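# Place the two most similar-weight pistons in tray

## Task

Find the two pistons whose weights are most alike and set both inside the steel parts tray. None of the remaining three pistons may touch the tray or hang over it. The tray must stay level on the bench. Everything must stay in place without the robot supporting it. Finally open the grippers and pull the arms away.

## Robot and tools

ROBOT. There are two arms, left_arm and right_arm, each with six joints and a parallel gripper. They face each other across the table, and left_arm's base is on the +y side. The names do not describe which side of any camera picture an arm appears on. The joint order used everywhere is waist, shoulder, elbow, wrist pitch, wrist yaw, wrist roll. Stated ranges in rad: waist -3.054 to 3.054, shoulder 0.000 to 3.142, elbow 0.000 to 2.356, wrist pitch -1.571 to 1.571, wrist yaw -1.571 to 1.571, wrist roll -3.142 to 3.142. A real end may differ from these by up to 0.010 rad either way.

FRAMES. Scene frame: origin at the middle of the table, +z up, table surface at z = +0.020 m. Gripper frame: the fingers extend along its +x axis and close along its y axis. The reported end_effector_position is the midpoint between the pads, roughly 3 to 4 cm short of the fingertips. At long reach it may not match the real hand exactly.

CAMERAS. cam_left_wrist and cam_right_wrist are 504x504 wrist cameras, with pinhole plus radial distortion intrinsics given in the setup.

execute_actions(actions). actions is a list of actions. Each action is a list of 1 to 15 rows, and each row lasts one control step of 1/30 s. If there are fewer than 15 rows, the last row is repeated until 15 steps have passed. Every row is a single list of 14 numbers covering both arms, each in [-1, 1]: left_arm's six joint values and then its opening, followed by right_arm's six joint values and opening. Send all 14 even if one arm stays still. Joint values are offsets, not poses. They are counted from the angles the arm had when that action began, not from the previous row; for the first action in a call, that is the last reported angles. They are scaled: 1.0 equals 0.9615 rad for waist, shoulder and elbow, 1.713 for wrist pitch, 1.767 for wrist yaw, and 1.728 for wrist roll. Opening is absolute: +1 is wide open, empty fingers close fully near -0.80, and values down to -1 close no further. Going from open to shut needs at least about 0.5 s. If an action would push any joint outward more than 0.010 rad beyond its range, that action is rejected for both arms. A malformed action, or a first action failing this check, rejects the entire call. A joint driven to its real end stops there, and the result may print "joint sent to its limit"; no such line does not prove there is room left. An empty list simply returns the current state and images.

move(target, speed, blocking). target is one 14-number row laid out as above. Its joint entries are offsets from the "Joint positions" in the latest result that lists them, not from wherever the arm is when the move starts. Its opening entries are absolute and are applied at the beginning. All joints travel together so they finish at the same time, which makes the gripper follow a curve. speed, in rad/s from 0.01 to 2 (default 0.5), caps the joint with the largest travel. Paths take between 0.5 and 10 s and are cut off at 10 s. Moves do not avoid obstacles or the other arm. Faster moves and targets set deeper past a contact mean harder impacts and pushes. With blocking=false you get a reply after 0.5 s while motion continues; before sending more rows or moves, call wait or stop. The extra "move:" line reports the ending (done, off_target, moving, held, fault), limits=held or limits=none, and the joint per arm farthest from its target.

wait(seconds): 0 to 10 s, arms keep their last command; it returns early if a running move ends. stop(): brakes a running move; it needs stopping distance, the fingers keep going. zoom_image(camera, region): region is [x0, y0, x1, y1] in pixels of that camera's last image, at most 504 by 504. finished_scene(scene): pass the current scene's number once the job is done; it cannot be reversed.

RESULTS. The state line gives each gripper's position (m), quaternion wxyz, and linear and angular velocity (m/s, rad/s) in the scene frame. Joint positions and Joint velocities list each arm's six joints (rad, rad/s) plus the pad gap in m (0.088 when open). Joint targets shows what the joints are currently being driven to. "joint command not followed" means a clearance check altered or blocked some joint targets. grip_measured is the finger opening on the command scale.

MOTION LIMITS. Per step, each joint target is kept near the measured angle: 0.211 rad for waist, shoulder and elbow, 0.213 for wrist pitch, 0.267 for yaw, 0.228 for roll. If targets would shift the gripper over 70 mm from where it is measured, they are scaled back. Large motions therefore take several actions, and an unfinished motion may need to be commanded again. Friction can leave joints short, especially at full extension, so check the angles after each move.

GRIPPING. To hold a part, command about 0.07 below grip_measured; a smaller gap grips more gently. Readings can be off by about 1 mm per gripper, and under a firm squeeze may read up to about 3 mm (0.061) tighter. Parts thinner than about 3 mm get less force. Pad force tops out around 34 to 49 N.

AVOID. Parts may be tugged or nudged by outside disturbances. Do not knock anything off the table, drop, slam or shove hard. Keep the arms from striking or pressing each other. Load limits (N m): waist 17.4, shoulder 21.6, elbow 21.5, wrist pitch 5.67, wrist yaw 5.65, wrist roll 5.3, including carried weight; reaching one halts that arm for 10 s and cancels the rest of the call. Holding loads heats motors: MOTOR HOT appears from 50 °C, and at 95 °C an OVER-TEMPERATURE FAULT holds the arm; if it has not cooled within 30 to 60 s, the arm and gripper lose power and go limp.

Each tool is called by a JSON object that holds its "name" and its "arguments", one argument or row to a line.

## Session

{"name": "execute_actions", "arguments": {
  "actions": []
}}

Scene clock: 0.00 s.
left_arm: end_effector_position=(+0.0218, +0.2458, +0.1672) grip_measured=+0.829 end_effector_quat_wxyz=(-0.041, +0.625, -0.475, -0.618) end_effector_velocity=(+0.000, +0.002, -0.001) end_effector_angular_velocity=(+0.011, +0.005, +0.015) | right_arm: end_effector_position=(+0.3452, -0.1565, +0.2643) grip_measured=+0.840 end_effector_quat_wxyz=(+0.570, +0.577, +0.434, +0.392) end_effector_velocity=(+0.000, -0.000, -0.001) end_effector_angular_velocity=(-0.010, -0.014, +0.006)
Joint names: [waist, shoulder, elbow, wrist pitch, wrist yaw, wrist roll]
Joint positions: left_arm=[-0.21   0.703  0.235 -0.485  0.092  2.109  0.08 ] | right_arm=[-1.316  1.734  0.76   0.914 -0.812  1.57   0.08 ]
Joint velocities: left_arm=[-0.007 -0.002 -0.002 -0.007 -0.007 -0.022 -0.   ] | right_arm=[-0.002  0.002  0.002 -0.007 -0.007 -0.022 -0.   ]
Motor temperatures (°C, as the motors report them): left_arm=[24 28 26 26 24 23] | right_arm=[25 25 26 28 25 24]
Heat: left arm: hottest shoulder 28 °C (+0.0 °C/min); right arm: hottest wrist pitch 28 °C (+0.0 °C/min).
Joint targets: left_arm=[-0.210 0.703 0.235 -0.485 0.092 2.109] | right_arm=[-1.316 1.734 0.760 0.914 -0.812 1.570]

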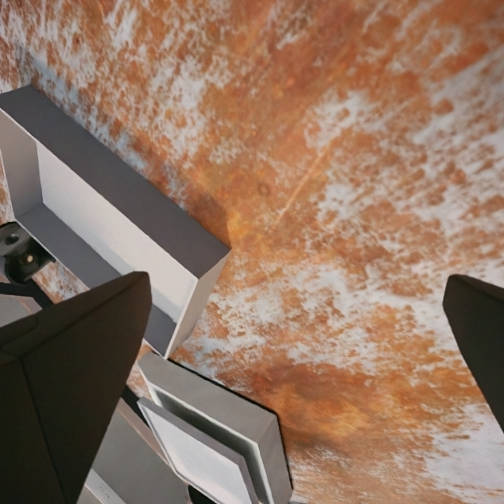

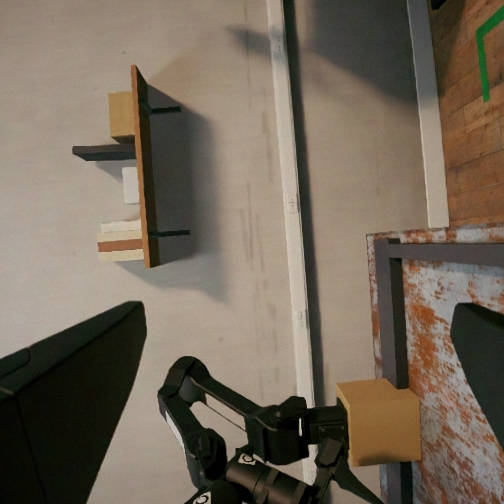

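{"name": "move", "arguments": {
  "target": [0.11,0.385,0.97,-0.313,-0.026,-0.61,1, 0.586,-0.152,0.693,-0.721,0.23,-0.454,1],
  "speed": 1.2
}}

{"name": "move", "arguments": {
  "target": [0.11,0.385,0.97,-0.313,-0.028,-0.613,1, 0.589,-0.152,0.70,-0.723,0.232,-0.457,1],
  "speed": 1.2
}}

Scene clock: 2.77 s.
left_arm: end_effector_position=(+0.0389, +0.1696, +0.3677) grip_measured=+0.989 end_effector_quat_wxyz=(+0.332, +0.575, -0.079, -0.744) end_effector_velocity=(+0.003, +0.002, +0.002) end_effector_angular_velocity=(-0.005, -0.022, +0.005) | right_arm: end_effector_position=(+0.2090, -0.0154, +0.3645) grip_measured=+1.000 end_effector_quat_wxyz=(+0.710, +0.218, +0.458, +0.488) end_effector_velocity=(-0.001, -0.002, -0.002) end_effector_angular_velocity=(-0.012, +0.019, +0.001)
Joint names: [waist, shoulder, elbow, wrist pitch, wrist yaw, wrist roll]
Joint positions: left_arm=[-0.108  1.068  1.154 -1.019  0.05   1.059  0.087] | right_arm=[-0.757  1.596  1.418 -0.319 -0.411  0.789  0.088]
Joint velocities: left_arm=[-0.002 -0.007  0.002 -0.007 -0.022  0.007  0.   ] | right_arm=[-0.002 -0.002  0.002 -0.022 -0.007  0.007  0.   ]
Motor temperatures (°C, as the motors report them): left_arm=[24 27 26 27 24 23] | right_arm=[25 26 27 28 25 24]
Heat: left arm: hottest shoulder 27 °C (+0.0 °C/min); right arm: hottest wrist pitch 28 °C (+0.0 °C/min).
Joint targets: left_arm=[-0.104 1.073 1.168 -1.021 0.047 1.055] | right_arm=[-0.753 1.588 1.427 -0.322 -0.406 0.785]
move: off_target (left_arm); limits=none; left_arm: farthest joint: the elbow, 0.014 radians from its target (0.933 radians at the start); right_arm: farthest joint: the elbow, 0.009 radians from its target (0.666 radians at the start)

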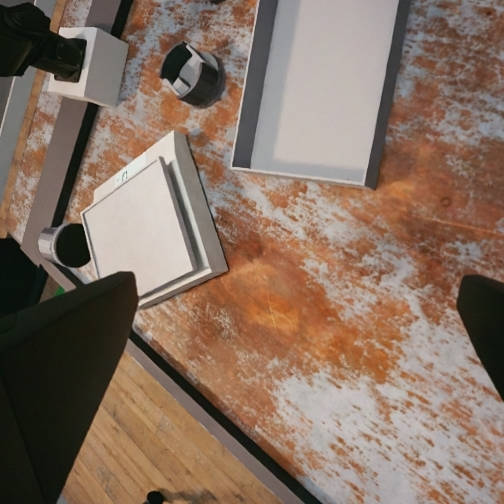

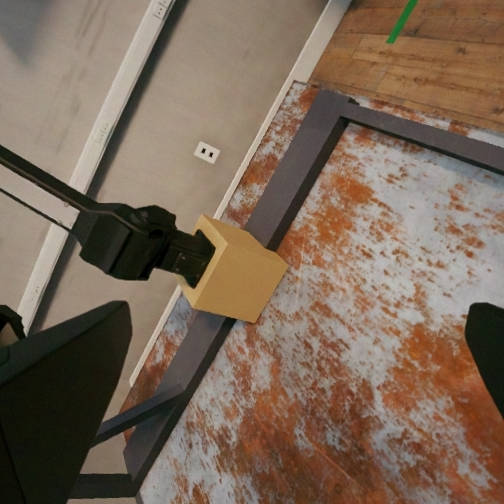

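Scene clock: 4.63 s.
left_arm: end_effector_position=(+0.0724, +0.1508, +0.5148) grip_measured=+0.989 end_effector_quat_wxyz=(+0.629, +0.314, +0.308, -0.641) end_effector_velocity=(-0.001, +0.002, -0.001) end_effector_angular_velocity=(+0.008, +0.017, +0.026) | right_arm: end_effector_position=(+0.0123, -0.1512, +0.4647) grip_measured=+1.000 end_effector_quat_wxyz=(+0.636, -0.311, +0.318, +0.631) end_effector_velocity=(-0.002, -0.001, -0.002) end_effector_angular_velocity=(-0.012, -0.007, +0.024)
Joint names: [waist, shoulder, elbow, wrist pitch, wrist yaw, wrist roll]
Joint positions: left_arm=[-0.005  1.432  2.075 -1.552  0.003  0.003  0.087] | right_arm=[-0.194  1.451  2.084 -1.555 -0.005  0.002  0.088]
Joint velocities: left_arm=[-0.007 -0.002 -0.002 -0.007 -0.007 -0.037 -0.   ] | right_arm=[ 0.002  0.002 -0.002 -0.007 -0.007 -0.022  0.   ]
Motor temperatures (°C, as the motors report them): left_arm=[24 27 26 27 24 23] | right_arm=[25 26 27 29 25 24]
Heat: left arm: hottest shoulder 27 °C (+0.0 °C/min); right arm: hottest wrist pitch 29 °C (+0.0 °C/min).
Joint targets: left_arm=[-0.002 1.438 2.086 -1.555 -0.000 -0.000] | right_arm=[-0.190 1.450 2.091 -1.558 -0.001 -0.001]
move: off_target (left_arm); limits=none; left_arm: farthest joint: the elbow, 0.012 radians from its target (0.933 radians at the start); right_arm: farthest joint: the elbow, 0.007 radians from its target (0.673 radians at the start)

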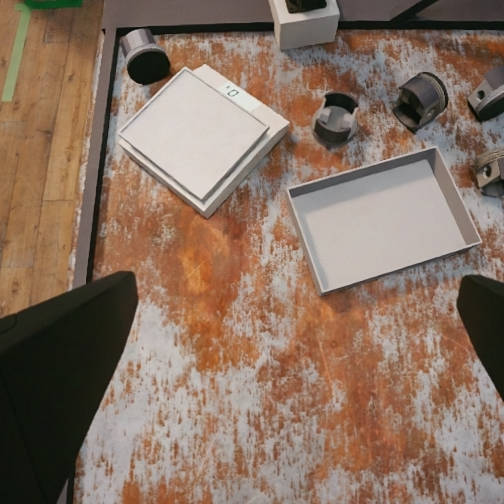

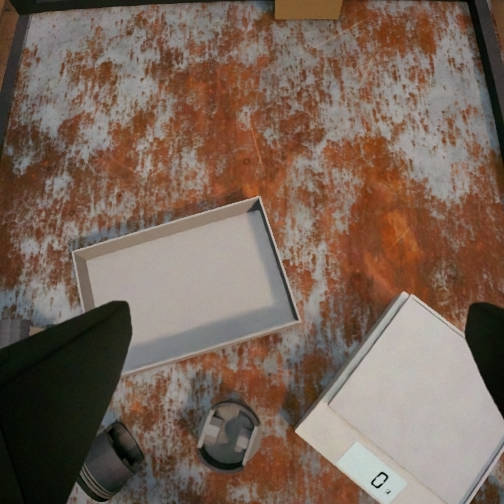

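{"name": "zoom_image", "arguments": {
  "camera": "cam_right_wrist",
  "region": [60, 380, 300, 504]
}}

{"name": "zoom_image", "arguments": {
  "camera": "cam_left_wrist",
  "region": [300, 40, 504, 220]
}}

{"name": "zoom_image", "arguments": {
  "camera": "cam_left_wrist",
  "region": [90, 10, 290, 160]
}}

Region (60, 380, 300, 504) of cam_right_wrist's 504x504 image, scaled by 2.100, with more detail than that image has; it fills the top 260 rows of this view, and the rest is white.

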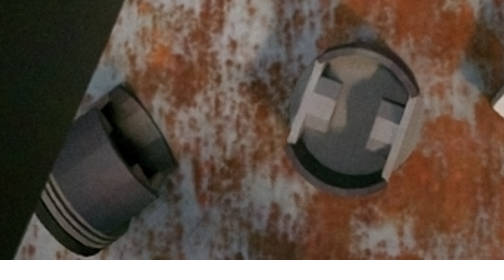

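Region (300, 40, 504, 220) of cam_left_wrist's 504x504 image, scaled by 2.471, with more detail than that image has; it fills the top 445 rows of this view, and the rest is white.

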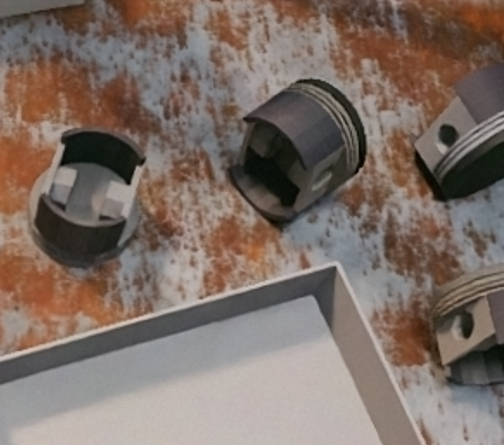

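Region (90, 10, 290, 160) of cam_left_wrist's 504x504 image, scaled by 2.520, with more detail than that image has; it fills the top 378 rows of this view, and the rest is white.

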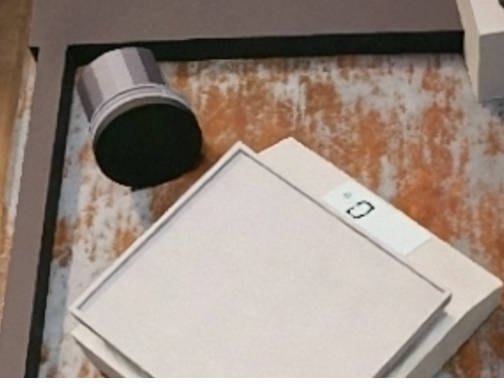

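{"name": "move", "arguments": {
  "target": [0,0,0,0,0,0,1, 0.289,-0.086,-1.0,0.135,0.003,0.36,0.8],
  "speed": 1.0
}}

Scene clock: 11.53 s.
left_arm: end_effector_position=(+0.0724, +0.1508, +0.5148) grip_measured=+0.989 end_effector_quat_wxyz=(+0.629, +0.313, +0.308, -0.641) end_effector_velocity=(-0.002, +0.003, +0.002) end_effector_angular_velocity=(-0.002, +0.010, -0.001) | right_arm: end_effector_position=(-0.0483, -0.2195, +0.2229) grip_measured=+0.802 end_effector_quat_wxyz=(+0.580, -0.402, +0.583, +0.404) end_effector_velocity=(-0.001, -0.004, -0.001) end_effector_angular_velocity=(-0.014, +0.004, +0.010)
Joint names: [waist, shoulder, elbow, wrist pitch, wrist yaw, wrist roll]
Joint positions: left_arm=[-0.005  1.432  2.075 -1.552  0.003  0.003  0.087] | right_arm=[ 0.08   1.377  1.132 -1.325 -0.005  0.621  0.078]
Joint velocities: left_arm=[-0.002 -0.007  0.002 -0.007  0.007 -0.007 -0.   ] | right_arm=[ 0.002 -0.002 -0.007 -0.007 -0.007 -0.007 -0.001]
Motor temperatures (°C, as the motors report them): left_arm=[24 27 27 27 24 23] | right_arm=[25 27 28 29 25 24]
Heat: left arm: hottest shoulder 27 °C (-5.2 °C/min); right arm: hottest wrist pitch 29 °C (+5.2 °C/min).
Joint targets: left_arm=[-0.005 1.432 2.074 -1.552 0.003 0.003] | right_arm=[0.084 1.368 1.122 -1.324 -0.000 0.624]
move: done; limits=none; left_arm: farthest joint: the waist, 0.000 radians from its target (0.000 radians at the start); right_arm: farthest joint: the elbow, 0.010 radians from its target (0.961 radians at the start)

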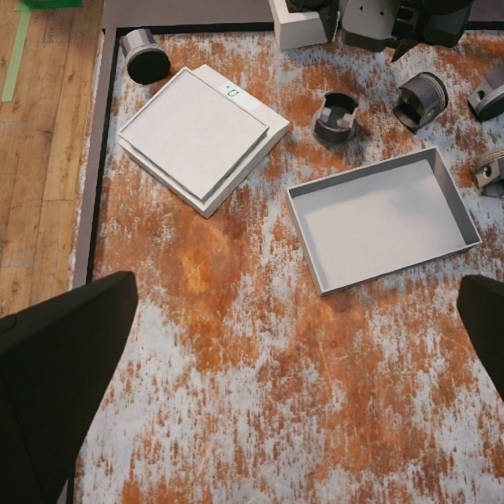

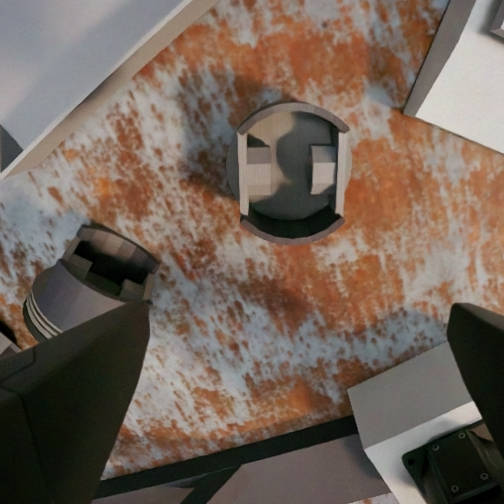

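{"name": "move", "arguments": {
  "target": [0,0,0,0,0,0,1, -0.048,0.229,-0.394,0.3415,0.003,-0.027,0.8],
  "speed": 0.5
}}

Scene clock: 14.03 s.
left_arm: end_effector_position=(+0.0724, +0.1508, +0.5148) grip_measured=+0.989 end_effector_quat_wxyz=(+0.629, +0.313, +0.308, -0.641) end_effector_velocity=(-0.003, +0.003, -0.004) end_effector_angular_velocity=(+0.027, +0.001, -0.018) | right_arm: end_effector_position=(-0.0422, -0.2035, +0.0901) grip_measured=+0.802 end_effector_quat_wxyz=(+0.581, -0.401, +0.582, +0.405) end_effector_velocity=(-0.002, +0.000, -0.001) end_effector_angular_velocity=(+0.001, +0.008, +0.010)
Joint names: [waist, shoulder, elbow, wrist pitch, wrist yaw, wrist roll]
Joint positions: left_arm=[-0.005  1.432  2.075 -1.552  0.003  0.003  0.087] | right_arm=[ 0.038  1.585  0.762 -0.742 -0.004  0.577  0.078]
Joint velocities: left_arm=[-0.007  0.002 -0.002 -0.022  0.007  0.007 -0.   ] | right_arm=[ 0.002  0.002 -0.002  0.007 -0.007 -0.007 -0.   ]
Motor temperatures (°C, as the motors report them): left_arm=[24 28 27 28 24 23] | right_arm=[25 27 28 29 25 24]
Heat: left arm: hottest shoulder 28 °C (+0.0 °C/min); right arm: hottest wrist pitch 29 °C (+4.3 °C/min).
Joint targets: left_arm=[-0.005 1.432 2.075 -1.552 0.003 0.003] | right_arm=[0.034 1.596 0.753 -0.740 0.001 0.574]
move: off_target (right_arm); limits=none; left_arm: farthest joint: the waist, 0.000 radians from its target (0.000 radians at the start); right_arm: farthest joint: the shoulder, 0.012 radians from its target (0.221 radians at the start)

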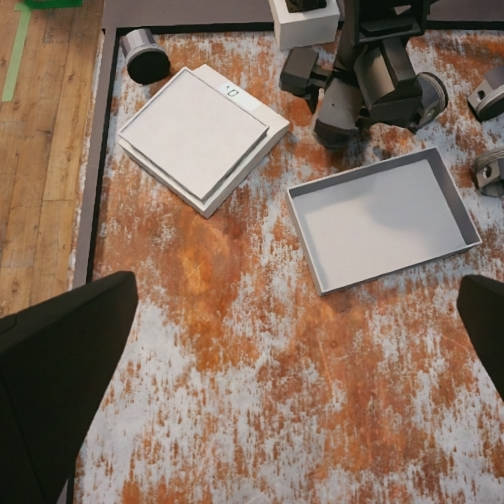

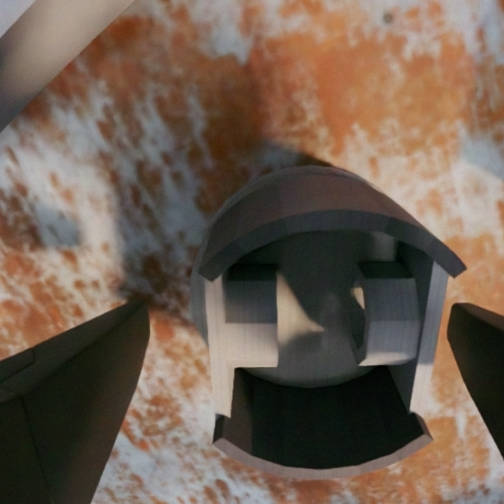

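{"name": "execute_actions", "arguments": {
  "actions": [
    [[0,0,0,0,0,0,1,-0.006,0.012,0,0,0,0,0.8],[0,0,0,0,0,0,1,-0.012,0.016,0,0.003,0,0,0.8],[0,0,0,0,0,0,1,-0.018,0.02,0,0.006,0,-0.006,0.78],[0,0,0,0,0,0,1,-0.024,0.024,0,0.009,0,-0.012,0.75],[0,0,0,0,0,0,1,-0.026,0.026,0,0.009,0,-0.012,0.7],[0,0,0,0,0,0,1,-0.026,0.026,0,0.009,0,-0.012,0.65],[0,0,0,0,0,0,1,-0.026,0.026,0,0.009,0,-0.012,0.6],[0,0,0,0,0,0,1,-0.026,0.026,0,0.009,0,-0.012,0.55],[0,0,0,0,0,0,1,-0.026,0.026,0,0.009,0,-0.012,0.5],[0,0,0,0,0,0,1,-0.026,0.026,0,0.009,0,-0.012,0.46],[0,0,0,0,0,0,1,-0.026,0.026,0,0.009,0,-0.012,0.42],[0,0,0,0,0,0,1,-0.026,0.026,0,0.009,0,-0.012,0.39],[0,0,0,0,0,0,1,-0.026,0.026,0,0.009,0,-0.012,0.36],[0,0,0,0,0,0,1,-0.026,0.026,0,0.009,0,-0.012,0.33],[0,0,0,0,0,0,1,-0.026,0.026,0,0.009,0,-0.012,0.30]],
    [[0,0,0,0,0,0,1,0,0,0,0,0,0,0.27],[0,0,0,0,0,0,1,0,0,0,0,0,0,0.24],[0,0,0,0,0,0,1,0,0,0,0,0,0,0.21],[0,0,0,0,0,0,1,0,0,0,0,0,0,0.18],[0,0,0,0,0,0,1,0,0,0,0,0,0,0.14]]
  ]
}}

Scene clock: 16.27 s.
left_arm: end_effector_position=(+0.0724, +0.1508, +0.5148) grip_measured=+0.989 end_effector_quat_wxyz=(+0.629, +0.313, +0.308, -0.641) end_effector_velocity=(+0.000, +0.001, -0.002) end_effector_angular_velocity=(+0.012, -0.001, +0.008) | right_arm: end_effector_position=(-0.0375, -0.2011, +0.0872) grip_measured=+0.278 end_effector_quat_wxyz=(+0.581, -0.400, +0.582, +0.404) end_effector_velocity=(-0.001, +0.001, +0.000) end_effector_angular_velocity=(+0.006, +0.009, -0.024)
Joint names: [waist, shoulder, elbow, wrist pitch, wrist yaw, wrist roll]
Joint positions: left_arm=[-0.005  1.432  2.075 -1.552  0.003  0.003  0.087] | right_arm=[ 0.016  1.598  0.762 -0.73  -0.004  0.56   0.053]
Joint velocities: left_arm=[-0.002  0.002 -0.002 -0.007 -0.007 -0.007 -0.   ] | right_arm=[-0.002 -0.002 -0.002  0.007 -0.007  0.022 -0.   ]
Motor temperatures (°C, as the motors report them): left_arm=[24 28 27 28 24 23] | right_arm=[25 27 28 29 25 24]
Heat: left arm: hottest shoulder 28 °C (+0.0 °C/min); right arm: hottest wrist pitch 29 °C (+3.7 °C/min).
Joint targets: left_arm=[-0.005 1.432 2.075 -1.552 0.003 0.003] | right_arm=[0.016 1.598 0.762 -0.729 -0.004 0.560]

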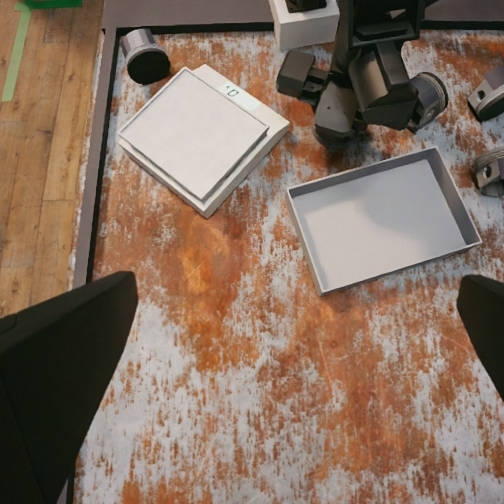

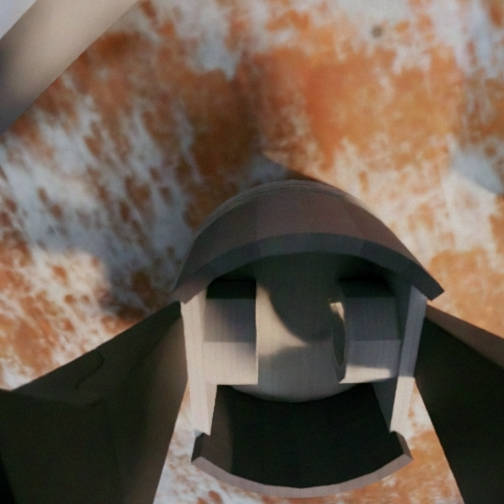

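{"name": "move", "arguments": {
  "target": [0,0,0,0,0,0,1, -0.1,-0.163,0.305,-0.256,0,0,0.14],
  "speed": 0.6
}}

{"name": "move", "arguments": {
  "target": [0,0,0,0,0,0,1, -0.823,0.43,0.465,-0.02,0,0,0.14],
  "speed": 0.7
}}

Scene clock: 18.73 s.
left_arm: end_effector_position=(+0.0724, +0.1508, +0.5148) grip_measured=+0.989 end_effector_quat_wxyz=(+0.629, +0.313, +0.308, -0.641) end_effector_velocity=(+0.000, +0.002, -0.001) end_effector_angular_velocity=(+0.008, +0.008, +0.019) | right_arm: end_effector_position=(-0.0158, -0.1984, +0.1840) grip_measured=+0.278 end_effector_quat_wxyz=(+0.598, -0.376, +0.602, +0.373) end_effector_velocity=(-0.001, +0.001, +0.001) end_effector_angular_velocity=(+0.011, +0.009, +0.005)
Joint names: [waist, shoulder, elbow, wrist pitch, wrist yaw, wrist roll]
Joint positions: left_arm=[-0.005  1.432  2.075 -1.552  0.003  0.003  0.087] | right_arm=[-0.076  1.454  1.043 -1.166 -0.004  0.56   0.053]
Joint velocities: left_arm=[-0.002 -0.002 -0.002 -0.007 -0.007 -0.022 -0.   ] | right_arm=[-0.002 -0.007 -0.002  0.007 -0.007 -0.007 -0.   ]
Motor temperatures (°C, as the motors report them): left_arm=[24 28 27 28 24 23] | right_arm=[25 27 28 29 25 24]
Heat: left arm: hottest shoulder 28 °C (+0.0 °C/min); right arm: hottest wrist pitch 29 °C (+3.2 °C/min).
Joint targets: left_arm=[-0.005 1.432 2.075 -1.552 0.003 0.003] | right_arm=[-0.080 1.441 1.055 -1.169 -0.004 0.560]
move: off_target (right_arm); limits=none; left_arm: farthest joint: the waist, 0.000 radians from its target (0.000 radians at the start); right_arm: farthest joint: the shoulder, 0.013 radians from its target (0.157 radians at the start)

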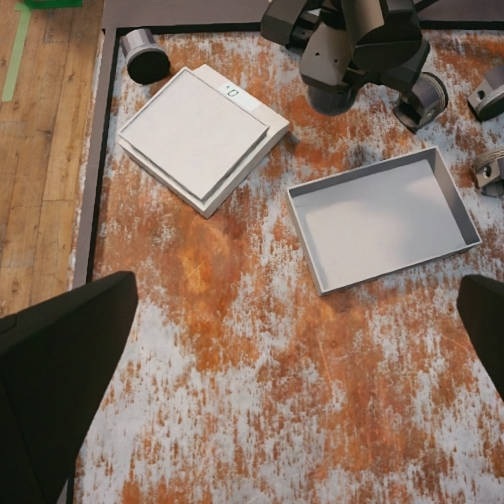

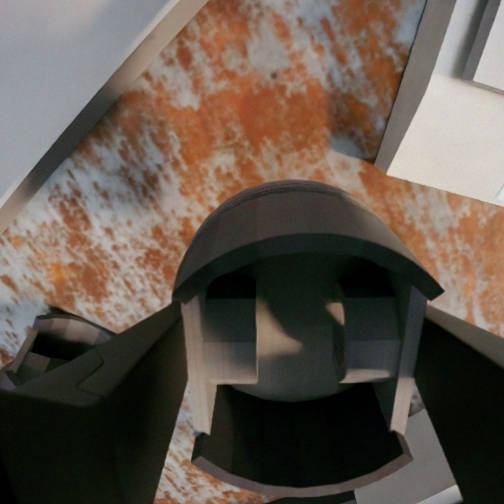

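Scene clock: 20.50 s.
left_arm: end_effector_position=(+0.0724, +0.1508, +0.5148) grip_measured=+0.989 end_effector_quat_wxyz=(+0.629, +0.313, +0.308, -0.641) end_effector_velocity=(+0.002, +0.004, -0.003) end_effector_angular_velocity=(+0.022, -0.002, +0.013) | right_arm: end_effector_position=(+0.2253, -0.1667, +0.1831) grip_measured=+0.278 end_effector_quat_wxyz=(+0.695, -0.116, +0.700, +0.116) end_effector_velocity=(-0.002, -0.003, -0.003) end_effector_angular_velocity=(-0.018, +0.005, +0.010)
Joint names: [waist, shoulder, elbow, wrist pitch, wrist yaw, wrist roll]
Joint positions: left_arm=[-0.005  1.432  2.075 -1.552  0.003  0.003  0.087] | right_arm=[-0.863  1.857  1.477 -1.197 -0.004  0.56   0.053]
Joint velocities: left_arm=[ 0.002 -0.002 -0.002 -0.022 -0.007 -0.007  0.   ] | right_arm=[ 0.002  0.002 -0.007 -0.007  0.007 -0.007 -0.   ]
Motor temperatures (°C, as the motors report them): left_arm=[24 28 27 28 24 23] | right_arm=[25 27 29 28 25 24]
Heat: left arm: hottest shoulder 28 °C (+0.0 °C/min); right arm: hottest elbow 29 °C (+2.9 °C/min).
Joint targets: left_arm=[-0.005 1.432 2.075 -1.552 0.003 0.003] | right_arm=[-0.867 1.868 1.490 -1.200 -0.004 0.560]
move: off_target (right_arm); limits=none; left_arm: farthest joint: the waist, 0.000 radians from its target (0.000 radians at the start); right_arm: farthest joint: the elbow, 0.013 radians from its target (0.447 radians at the start)

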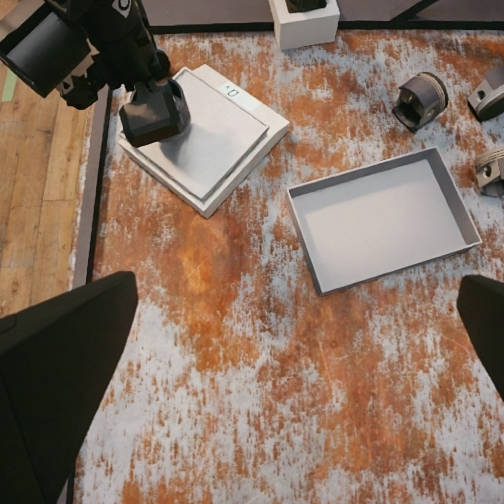

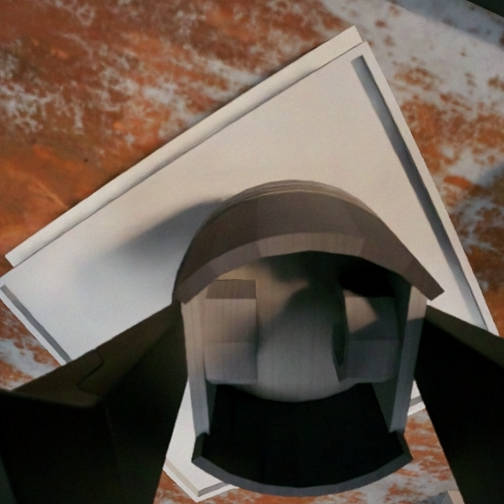

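{"name": "move", "arguments": {
  "target": [0,0,0,0,0,0,1, -0.029,0.052,-0.0905,0.0736,0,0,0.14],
  "speed": 0.15
}}

Scene clock: 22.40 s.
left_arm: end_effector_position=(+0.0724, +0.1508, +0.5148) grip_measured=+0.989 end_effector_quat_wxyz=(+0.629, +0.313, +0.308, -0.641) end_effector_velocity=(+0.000, +0.002, -0.001) end_effector_angular_velocity=(+0.007, -0.010, -0.004) | right_arm: end_effector_position=(+0.2341, -0.1677, +0.1529) grip_measured=+0.278 end_effector_quat_wxyz=(+0.698, -0.107, +0.700, +0.110) end_effector_velocity=(-0.002, +0.001, -0.001) end_effector_angular_velocity=(+0.016, +0.015, +0.005)
Joint names: [waist, shoulder, elbow, wrist pitch, wrist yaw, wrist roll]
Joint positions: left_arm=[-0.005  1.432  2.075 -1.552  0.003  0.003  0.087] | right_arm=[-0.885  1.891  1.401 -1.079 -0.005  0.56   0.053]
Joint velocities: left_arm=[-0.002 -0.002 -0.002 -0.007 -0.007  0.007 -0.   ] | right_arm=[-0.002 -0.002 -0.007  0.007 -0.022 -0.007 -0.   ]
Motor temperatures (°C, as the motors report them): left_arm=[24 28 27 28 24 23] | right_arm=[25 27 29 28 25 24]
Heat: left arm: hottest shoulder 28 °C (+0.0 °C/min); right arm: hottest elbow 29 °C (+2.7 °C/min).
Joint targets: left_arm=[-0.005 1.432 2.075 -1.552 0.003 0.003] | right_arm=[-0.891 1.907 1.390 -1.071 -0.004 0.560]
move: off_target (right_arm); limits=none; left_arm: farthest joint: the waist, 0.000 radians from its target (0.000 radians at the start); right_arm: farthest joint: the shoulder, 0.016 radians from its target (0.050 radians at the start)

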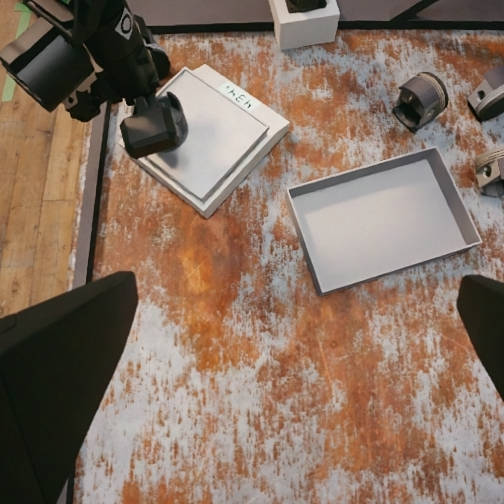

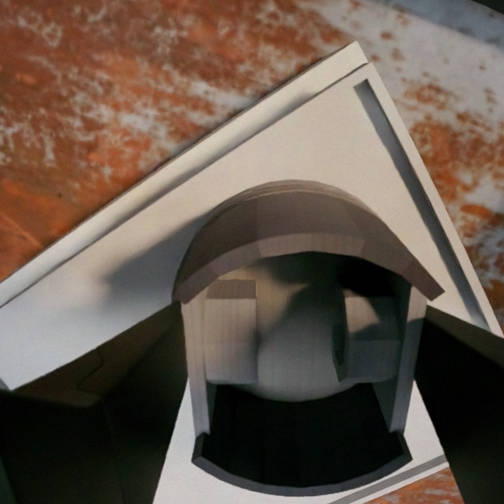

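{"name": "execute_actions", "arguments": {
  "actions": [
    [[0,0,0,0,0,0,1,0,0,0,0,0,0,0.2],[0,0,0,0,0,0,1,0,0,0,0,0,0,0.26],[0,0,0,0,0,0,1,0,0,0,0,0,0,0.32],[0,0,0,0,0,0,1,0,0,0,0,0,0,0.38],[0,0,0,0,0,0,1,0,0,0,0,0,0,0.44],[0,0,0,0,0,0,1,0,0,0,0,0,0,0.5],[0,0,0,0,0,0,1,0,0,0,0,0,0,0.58]]
  ]
}}

{"name": "move", "arguments": {
  "target": [0,0,0,0,0,0,1, 0,-0.055,0.125,-0.09,0,0,0.58],
  "speed": 0.4
}}

{"name": "zoom_image", "arguments": {
  "camera": "cam_left_wrist",
  "region": [200, 65, 280, 125]
}}

Scene clock: 23.63 s.
left_arm: end_effector_position=(+0.0724, +0.1508, +0.5148) grip_measured=+0.989 end_effector_quat_wxyz=(+0.629, +0.313, +0.308, -0.641) end_effector_velocity=(+0.000, +0.001, -0.002) end_effector_angular_velocity=(+0.012, -0.001, +0.008) | right_arm: end_effector_position=(+0.2341, -0.1677, +0.1529) grip_measured=+0.562 end_effector_quat_wxyz=(+0.698, -0.107, +0.700, +0.110) end_effector_velocity=(-0.002, -0.002, +0.000) end_effector_angular_velocity=(-0.001, +0.010, +0.020)
Joint names: [waist, shoulder, elbow, wrist pitch, wrist yaw, wrist roll]
Joint positions: left_arm=[-0.005  1.432  2.075 -1.552  0.003  0.003  0.087] | right_arm=[-0.885  1.891  1.401 -1.079 -0.005  0.56   0.067]
Joint velocities: left_arm=[-0.002  0.002 -0.002 -0.007 -0.007 -0.007 -0.   ] | right_arm=[-0.002 -0.002 -0.002 -0.007 -0.007 -0.022  0.007]
Motor temperatures (°C, as the motors report them): left_arm=[24 28 27 29 24 23] | right_arm=[25 27 29 28 25 24]
Heat: left arm: hottest wrist pitch 29 °C (+2.5 °C/min); right arm: hottest elbow 29 °C (+2.5 °C/min).
Joint targets: left_arm=[-0.005 1.432 2.075 -1.552 0.003 0.003] | right_arm=[-0.885 1.891 1.401 -1.079 -0.005 0.560]

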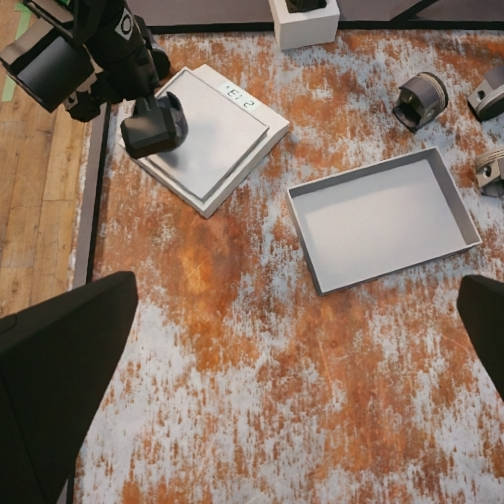

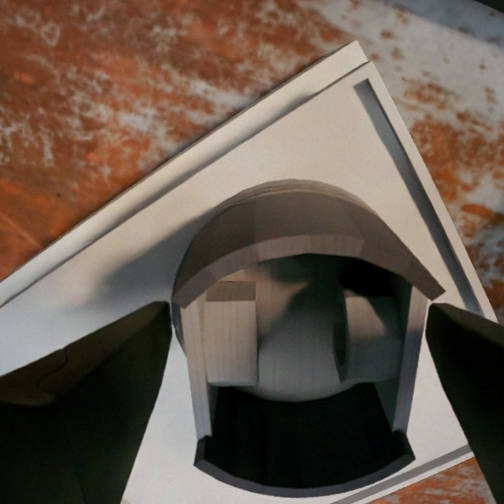

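Scene clock: 24.60 s.
left_arm: end_effector_position=(+0.0724, +0.1508, +0.5148) grip_measured=+0.989 end_effector_quat_wxyz=(+0.629, +0.313, +0.308, -0.641) end_effector_velocity=(-0.002, +0.002, -0.001) end_effector_angular_velocity=(+0.008, +0.019, +0.010) | right_arm: end_effector_position=(+0.2320, -0.1703, +0.1950) grip_measured=+0.578 end_effector_quat_wxyz=(+0.699, -0.106, +0.698, +0.111) end_effector_velocity=(-0.002, -0.002, +0.000) end_effector_angular_velocity=(-0.001, +0.010, +0.005)
Joint names: [waist, shoulder, elbow, wrist pitch, wrist yaw, wrist roll]
Joint positions: left_arm=[-0.005  1.432  2.075 -1.552  0.003  0.003  0.087] | right_arm=[-0.885  1.848  1.513 -1.231 -0.005  0.56   0.067]
Joint velocities: left_arm=[-0.002 -0.002 -0.002 -0.007  0.007 -0.022  0.   ] | right_arm=[-0.002 -0.002 -0.002 -0.007 -0.007 -0.007 -0.   ]
Motor temperatures (°C, as the motors report them): left_arm=[24 28 27 29 24 23] | right_arm=[25 28 29 28 25 24]
Heat: left arm: hottest wrist pitch 29 °C (+2.4 °C/min); right arm: hottest elbow 29 °C (+2.4 °C/min).
Joint targets: left_arm=[-0.005 1.432 2.075 -1.552 0.003 0.003] | right_arm=[-0.885 1.838 1.521 -1.233 -0.005 0.560]
move: done; limits=none; left_arm: farthest joint: the waist, 0.000 radians from its target (0.000 radians at the start); right_arm: farthest joint: the shoulder, 0.010 radians from its target (0.053 radians at the start)

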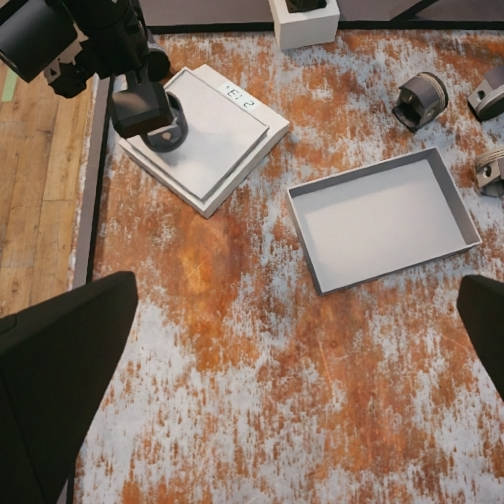

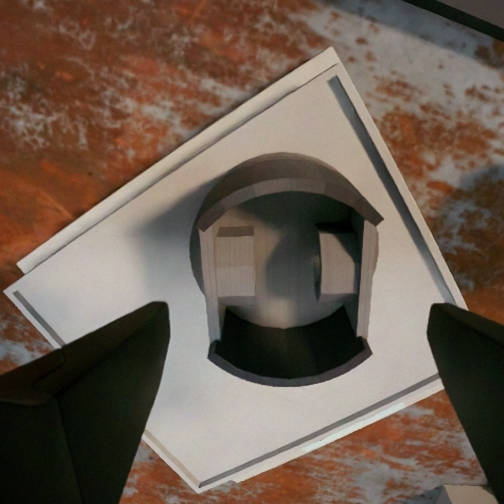

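Region (200, 65, 280, 125) of cam_left_wrist's 504x504 image, scaled by 6.300, with more detail than that image has; it fills the top 378 rows of this view, and the rest is white.

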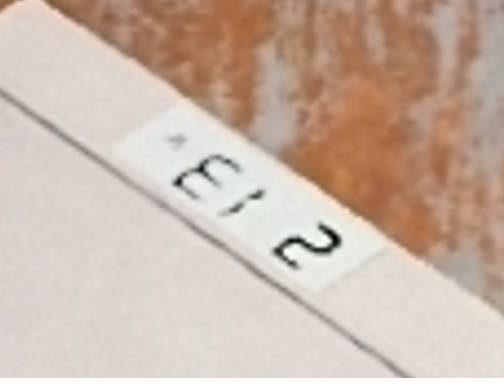

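{"name": "move", "arguments": {
  "target": [0,0,0,0,0,0,1, -0.536,-0.287,-0.2215,-0.04,0.003,0.638,1],
  "speed": 1.0
}}

Scene clock: 26.73 s.
left_arm: end_effector_position=(+0.0724, +0.1508, +0.5148) grip_measured=+0.989 end_effector_quat_wxyz=(+0.629, +0.313, +0.308, -0.641) end_effector_velocity=(+0.002, +0.002, -0.001) end_effector_angular_velocity=(+0.007, -0.001, +0.013) | right_arm: end_effector_position=(+0.2677, -0.3371, +0.2208) grip_measured=+1.000 end_effector_quat_wxyz=(+0.562, +0.430, +0.563, -0.428) end_effector_velocity=(-0.002, -0.000, +0.000) end_effector_angular_velocity=(+0.004, +0.009, +0.020)
Joint names: [waist, shoulder, elbow, wrist pitch, wrist yaw, wrist roll]
Joint positions: left_arm=[-0.005  1.432  2.075 -1.552  0.003  0.003  0.087] | right_arm=[-1.397  1.582  1.31  -1.297 -0.003  1.659  0.088]
Joint velocities: left_arm=[ 0.002 -0.002 -0.002 -0.007 -0.007 -0.007 -0.   ] | right_arm=[-0.002 -0.002 -0.002 -0.007 -0.007 -0.022  0.   ]
Motor temperatures (°C, as the motors report them): left_arm=[24 28 27 29 24 23] | right_arm=[25 28 29 28 25 24]
Heat: left arm: hottest wrist pitch 29 °C (+2.2 °C/min); right arm: hottest elbow 29 °C (+2.2 °C/min).
Joint targets: left_arm=[-0.005 1.432 2.075 -1.552 0.003 0.003] | right_arm=[-1.401 1.572 1.300 -1.299 0.001 1.662]
move: done; limits=none; left_arm: farthest joint: the waist, 0.000 radians from its target (0.000 radians at the start); right_arm: farthest joint: the shoulder, 0.010 radians from its target (0.276 radians at the start)

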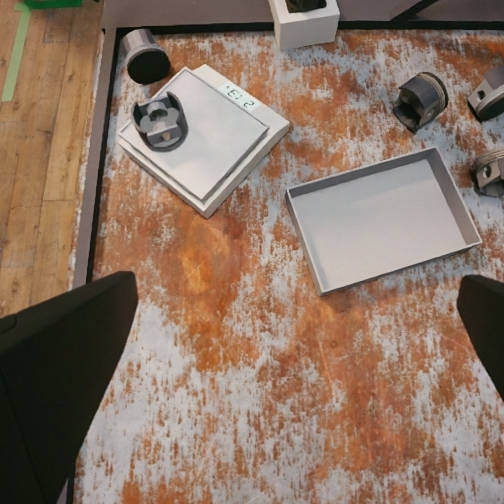

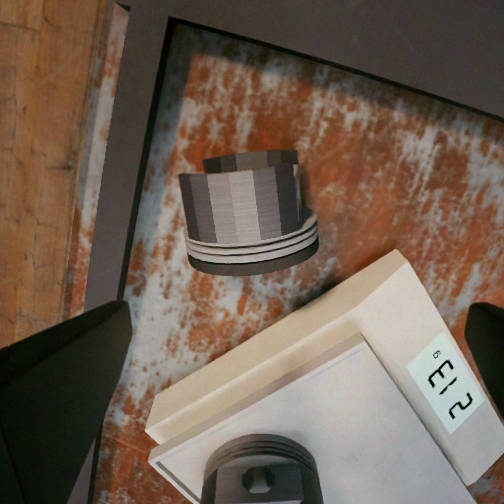

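{"name": "move", "arguments": {
  "target": [0,0,0,0,0,0,1, 0.0733,0.1484,-0.2215,0.196,0,-0.05,0.92],
  "speed": 0.5
}}

Scene clock: 29.00 s.
left_arm: end_effector_position=(+0.0724, +0.1508, +0.5148) grip_measured=+0.989 end_effector_quat_wxyz=(+0.629, +0.313, +0.308, -0.641) end_effector_velocity=(+0.002, +0.004, -0.003) end_effector_angular_velocity=(+0.022, -0.002, +0.013) | right_arm: end_effector_position=(+0.2769, -0.3128, +0.1363) grip_measured=+0.922 end_effector_quat_wxyz=(+0.593, +0.387, +0.593, -0.384) end_effector_velocity=(-0.002, -0.001, +0.000) end_effector_angular_velocity=(+0.004, +0.010, +0.020)
Joint names: [waist, shoulder, elbow, wrist pitch, wrist yaw, wrist roll]
Joint positions: left_arm=[-0.005  1.432  2.075 -1.552  0.003  0.003  0.087] | right_arm=[-1.33   1.711  1.106 -0.963 -0.003  1.576  0.084]
Joint velocities: left_arm=[ 0.002 -0.002 -0.002 -0.022 -0.007 -0.007 -0.   ] | right_arm=[-0.002 -0.002 -0.002 -0.007 -0.007 -0.022  0.   ]
Motor temperatures (°C, as the motors report them): left_arm=[24 28 27 29 24 23] | right_arm=[25 28 29 28 25 24]
Heat: left arm: hottest wrist pitch 29 °C (+2.1 °C/min); right arm: hottest elbow 29 °C (+2.1 °C/min).
Joint targets: left_arm=[-0.005 1.432 2.075 -1.552 0.003 0.003] | right_arm=[-1.326 1.725 1.097 -0.961 -0.003 1.572]
move: off_target (right_arm); limits=none; left_arm: farthest joint: the waist, 0.000 radians from its target (0.000 radians at the start); right_arm: farthest joint: the shoulder, 0.014 radians from its target (0.142 radians at the start)

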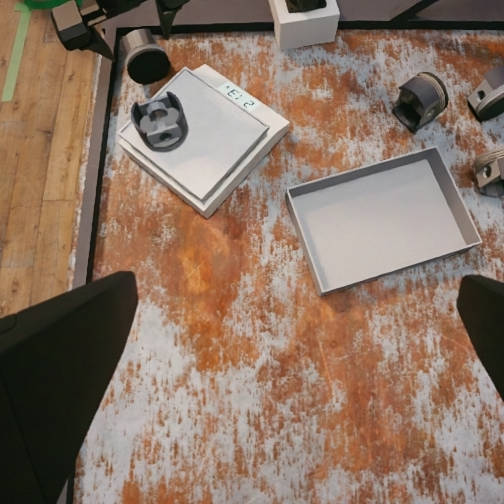

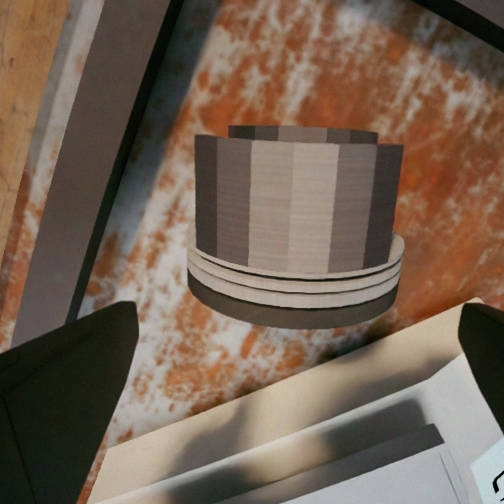

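{"name": "move", "arguments": {
  "target": [0,0,0,0,0,0,1, 0,0.1385,-0.179,0.1646,0,0.025,0.92],
  "speed": 0.35
}}

{"name": "execute_actions", "arguments": {
  "actions": [
    [[0,0,0,0,0,0,1,0,0,0,0,0,0,0.86],[0,0,0,0,0,0,1,0,0,0,0,0,0,0.8],[0,0,0,0,0,0,1,0,0,0,0,0,0,0.75],[0,0,0,0,0,0,1,0,0,0,0,0,0,0.7],[0,0,0,0,0,0,1,0,0,0,0,0,0,0.66],[0,0,0,0,0,0,1,0,0,0,0,0,0,0.63],[0,0,0,0,0,0,1,0,0,0,0,0,0,0.6],[0,0,0,0,0,0,1,0,0,0,0,0,0,0.57],[0,0,0,0,0,0,1,0,0,0,0,0,0,0.54],[0,0,0,0,0,0,1,0,0,0,0,0,0,0.51],[0,0,0,0,0,0,1,0,0,0,0,0,0,0.47]]
  ]
}}

Scene clock: 31.17 s.
left_arm: end_effector_position=(+0.0724, +0.1508, +0.5148) grip_measured=+0.989 end_effector_quat_wxyz=(+0.629, +0.313, +0.308, -0.641) end_effector_velocity=(+0.000, +0.002, +0.003) end_effector_angular_velocity=(-0.017, -0.001, +0.008) | right_arm: end_effector_position=(+0.2731, -0.3145, +0.0679) grip_measured=+0.922 end_effector_quat_wxyz=(+0.584, +0.398, +0.586, -0.397) end_effector_velocity=(-0.004, -0.002, -0.002) end_effector_angular_velocity=(-0.000, +0.019, +0.005)
Joint names: [waist, shoulder, elbow, wrist pitch, wrist yaw, wrist roll]
Joint positions: left_arm=[-0.005  1.432  2.075 -1.552  0.003  0.003  0.087] | right_arm=[-1.33   1.831  0.943 -0.684 -0.003  1.616  0.084]
Joint velocities: left_arm=[-0.002 -0.012 -0.002  0.007 -0.007 -0.007 -0.   ] | right_arm=[-0.002  0.002 -0.007 -0.007 -0.007 -0.007 -0.   ]
Motor temperatures (°C, as the motors report them): left_arm=[24 28 28 29 24 23] | right_arm=[25 28 29 28 25 24]
Heat: left arm: hottest wrist pitch 29 °C (+1.9 °C/min); right arm: hottest elbow 29 °C (+1.9 °C/min).
Joint targets: left_arm=[-0.005 1.432 2.075 -1.552 0.003 0.003] | right_arm=[-1.330 1.845 0.935 -0.682 -0.003 1.619]
move: off_target (right_arm); limits=none; left_arm: farthest joint: the waist, 0.000 radians from its target (0.000 radians at the start); right_arm: farthest joint: the shoulder, 0.014 radians from its target (0.133 radians at the start)

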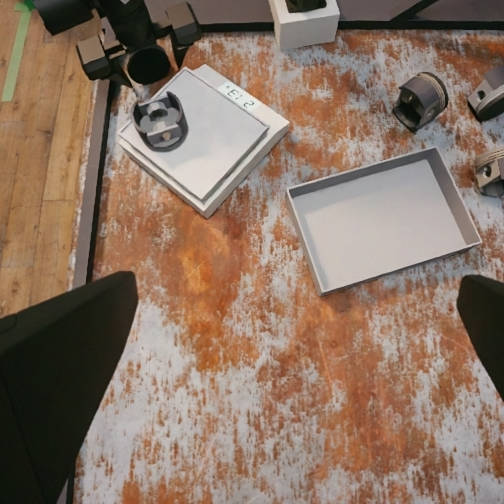

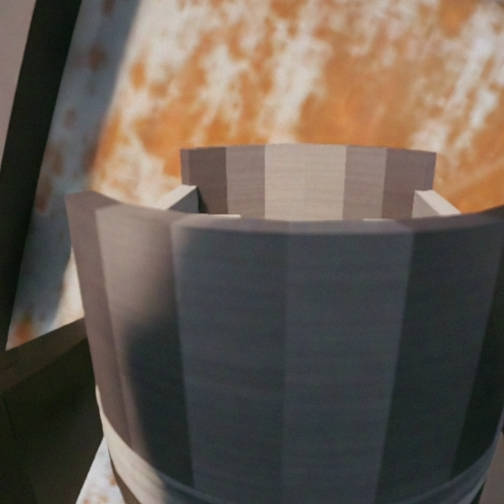

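Scene clock: 31.67 s.
left_arm: end_effector_position=(+0.0724, +0.1508, +0.5148) grip_measured=+0.989 end_effector_quat_wxyz=(+0.629, +0.313, +0.308, -0.641) end_effector_velocity=(+0.000, +0.002, -0.003) end_effector_angular_velocity=(+0.012, -0.001, +0.008) | right_arm: end_effector_position=(+0.2731, -0.3145, +0.0679) grip_measured=+0.577 end_effector_quat_wxyz=(+0.584, +0.398, +0.586, -0.397) end_effector_velocity=(-0.007, -0.000, -0.001) end_effector_angular_velocity=(+0.009, +0.033, +0.005)
Joint names: [waist, shoulder, elbow, wrist pitch, wrist yaw, wrist roll]
Joint positions: left_arm=[-0.005  1.432  2.075 -1.552  0.003  0.003  0.087] | right_arm=[-1.33   1.831  0.943 -0.684 -0.003  1.616  0.067]
Joint velocities: left_arm=[-0.002 -0.002 -0.007 -0.007 -0.007 -0.007 -0.   ] | right_arm=[-0.002  0.002 -0.002 -0.022 -0.022 -0.007 -0.   ]
Motor temperatures (°C, as the motors report them): left_arm=[24 28 28 29 24 23] | right_arm=[25 28 29 28 25 24]
Heat: left arm: hottest wrist pitch 29 °C (+1.9 °C/min); right arm: hottest elbow 29 °C (+1.9 °C/min).
Joint targets: left_arm=[-0.005 1.432 2.075 -1.552 0.003 0.003] | right_arm=[-1.330 1.831 0.943 -0.684 -0.003 1.616]

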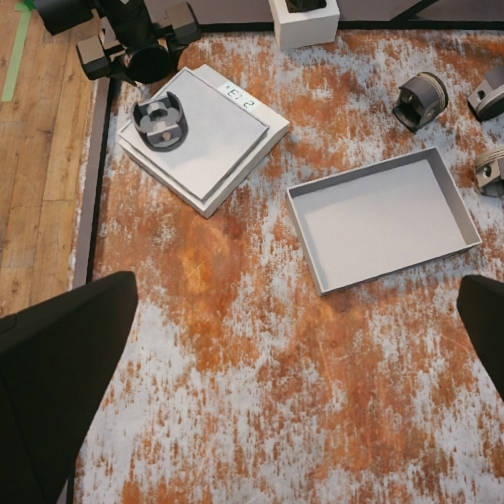

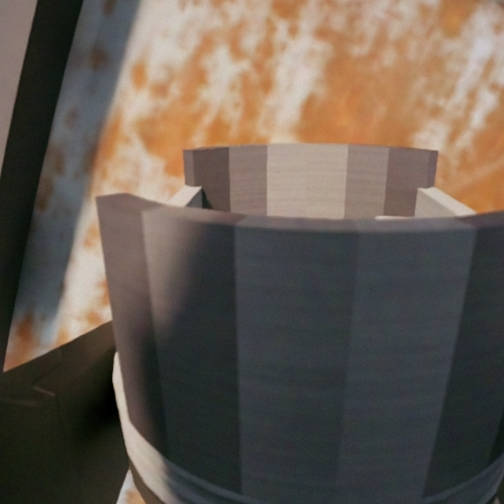

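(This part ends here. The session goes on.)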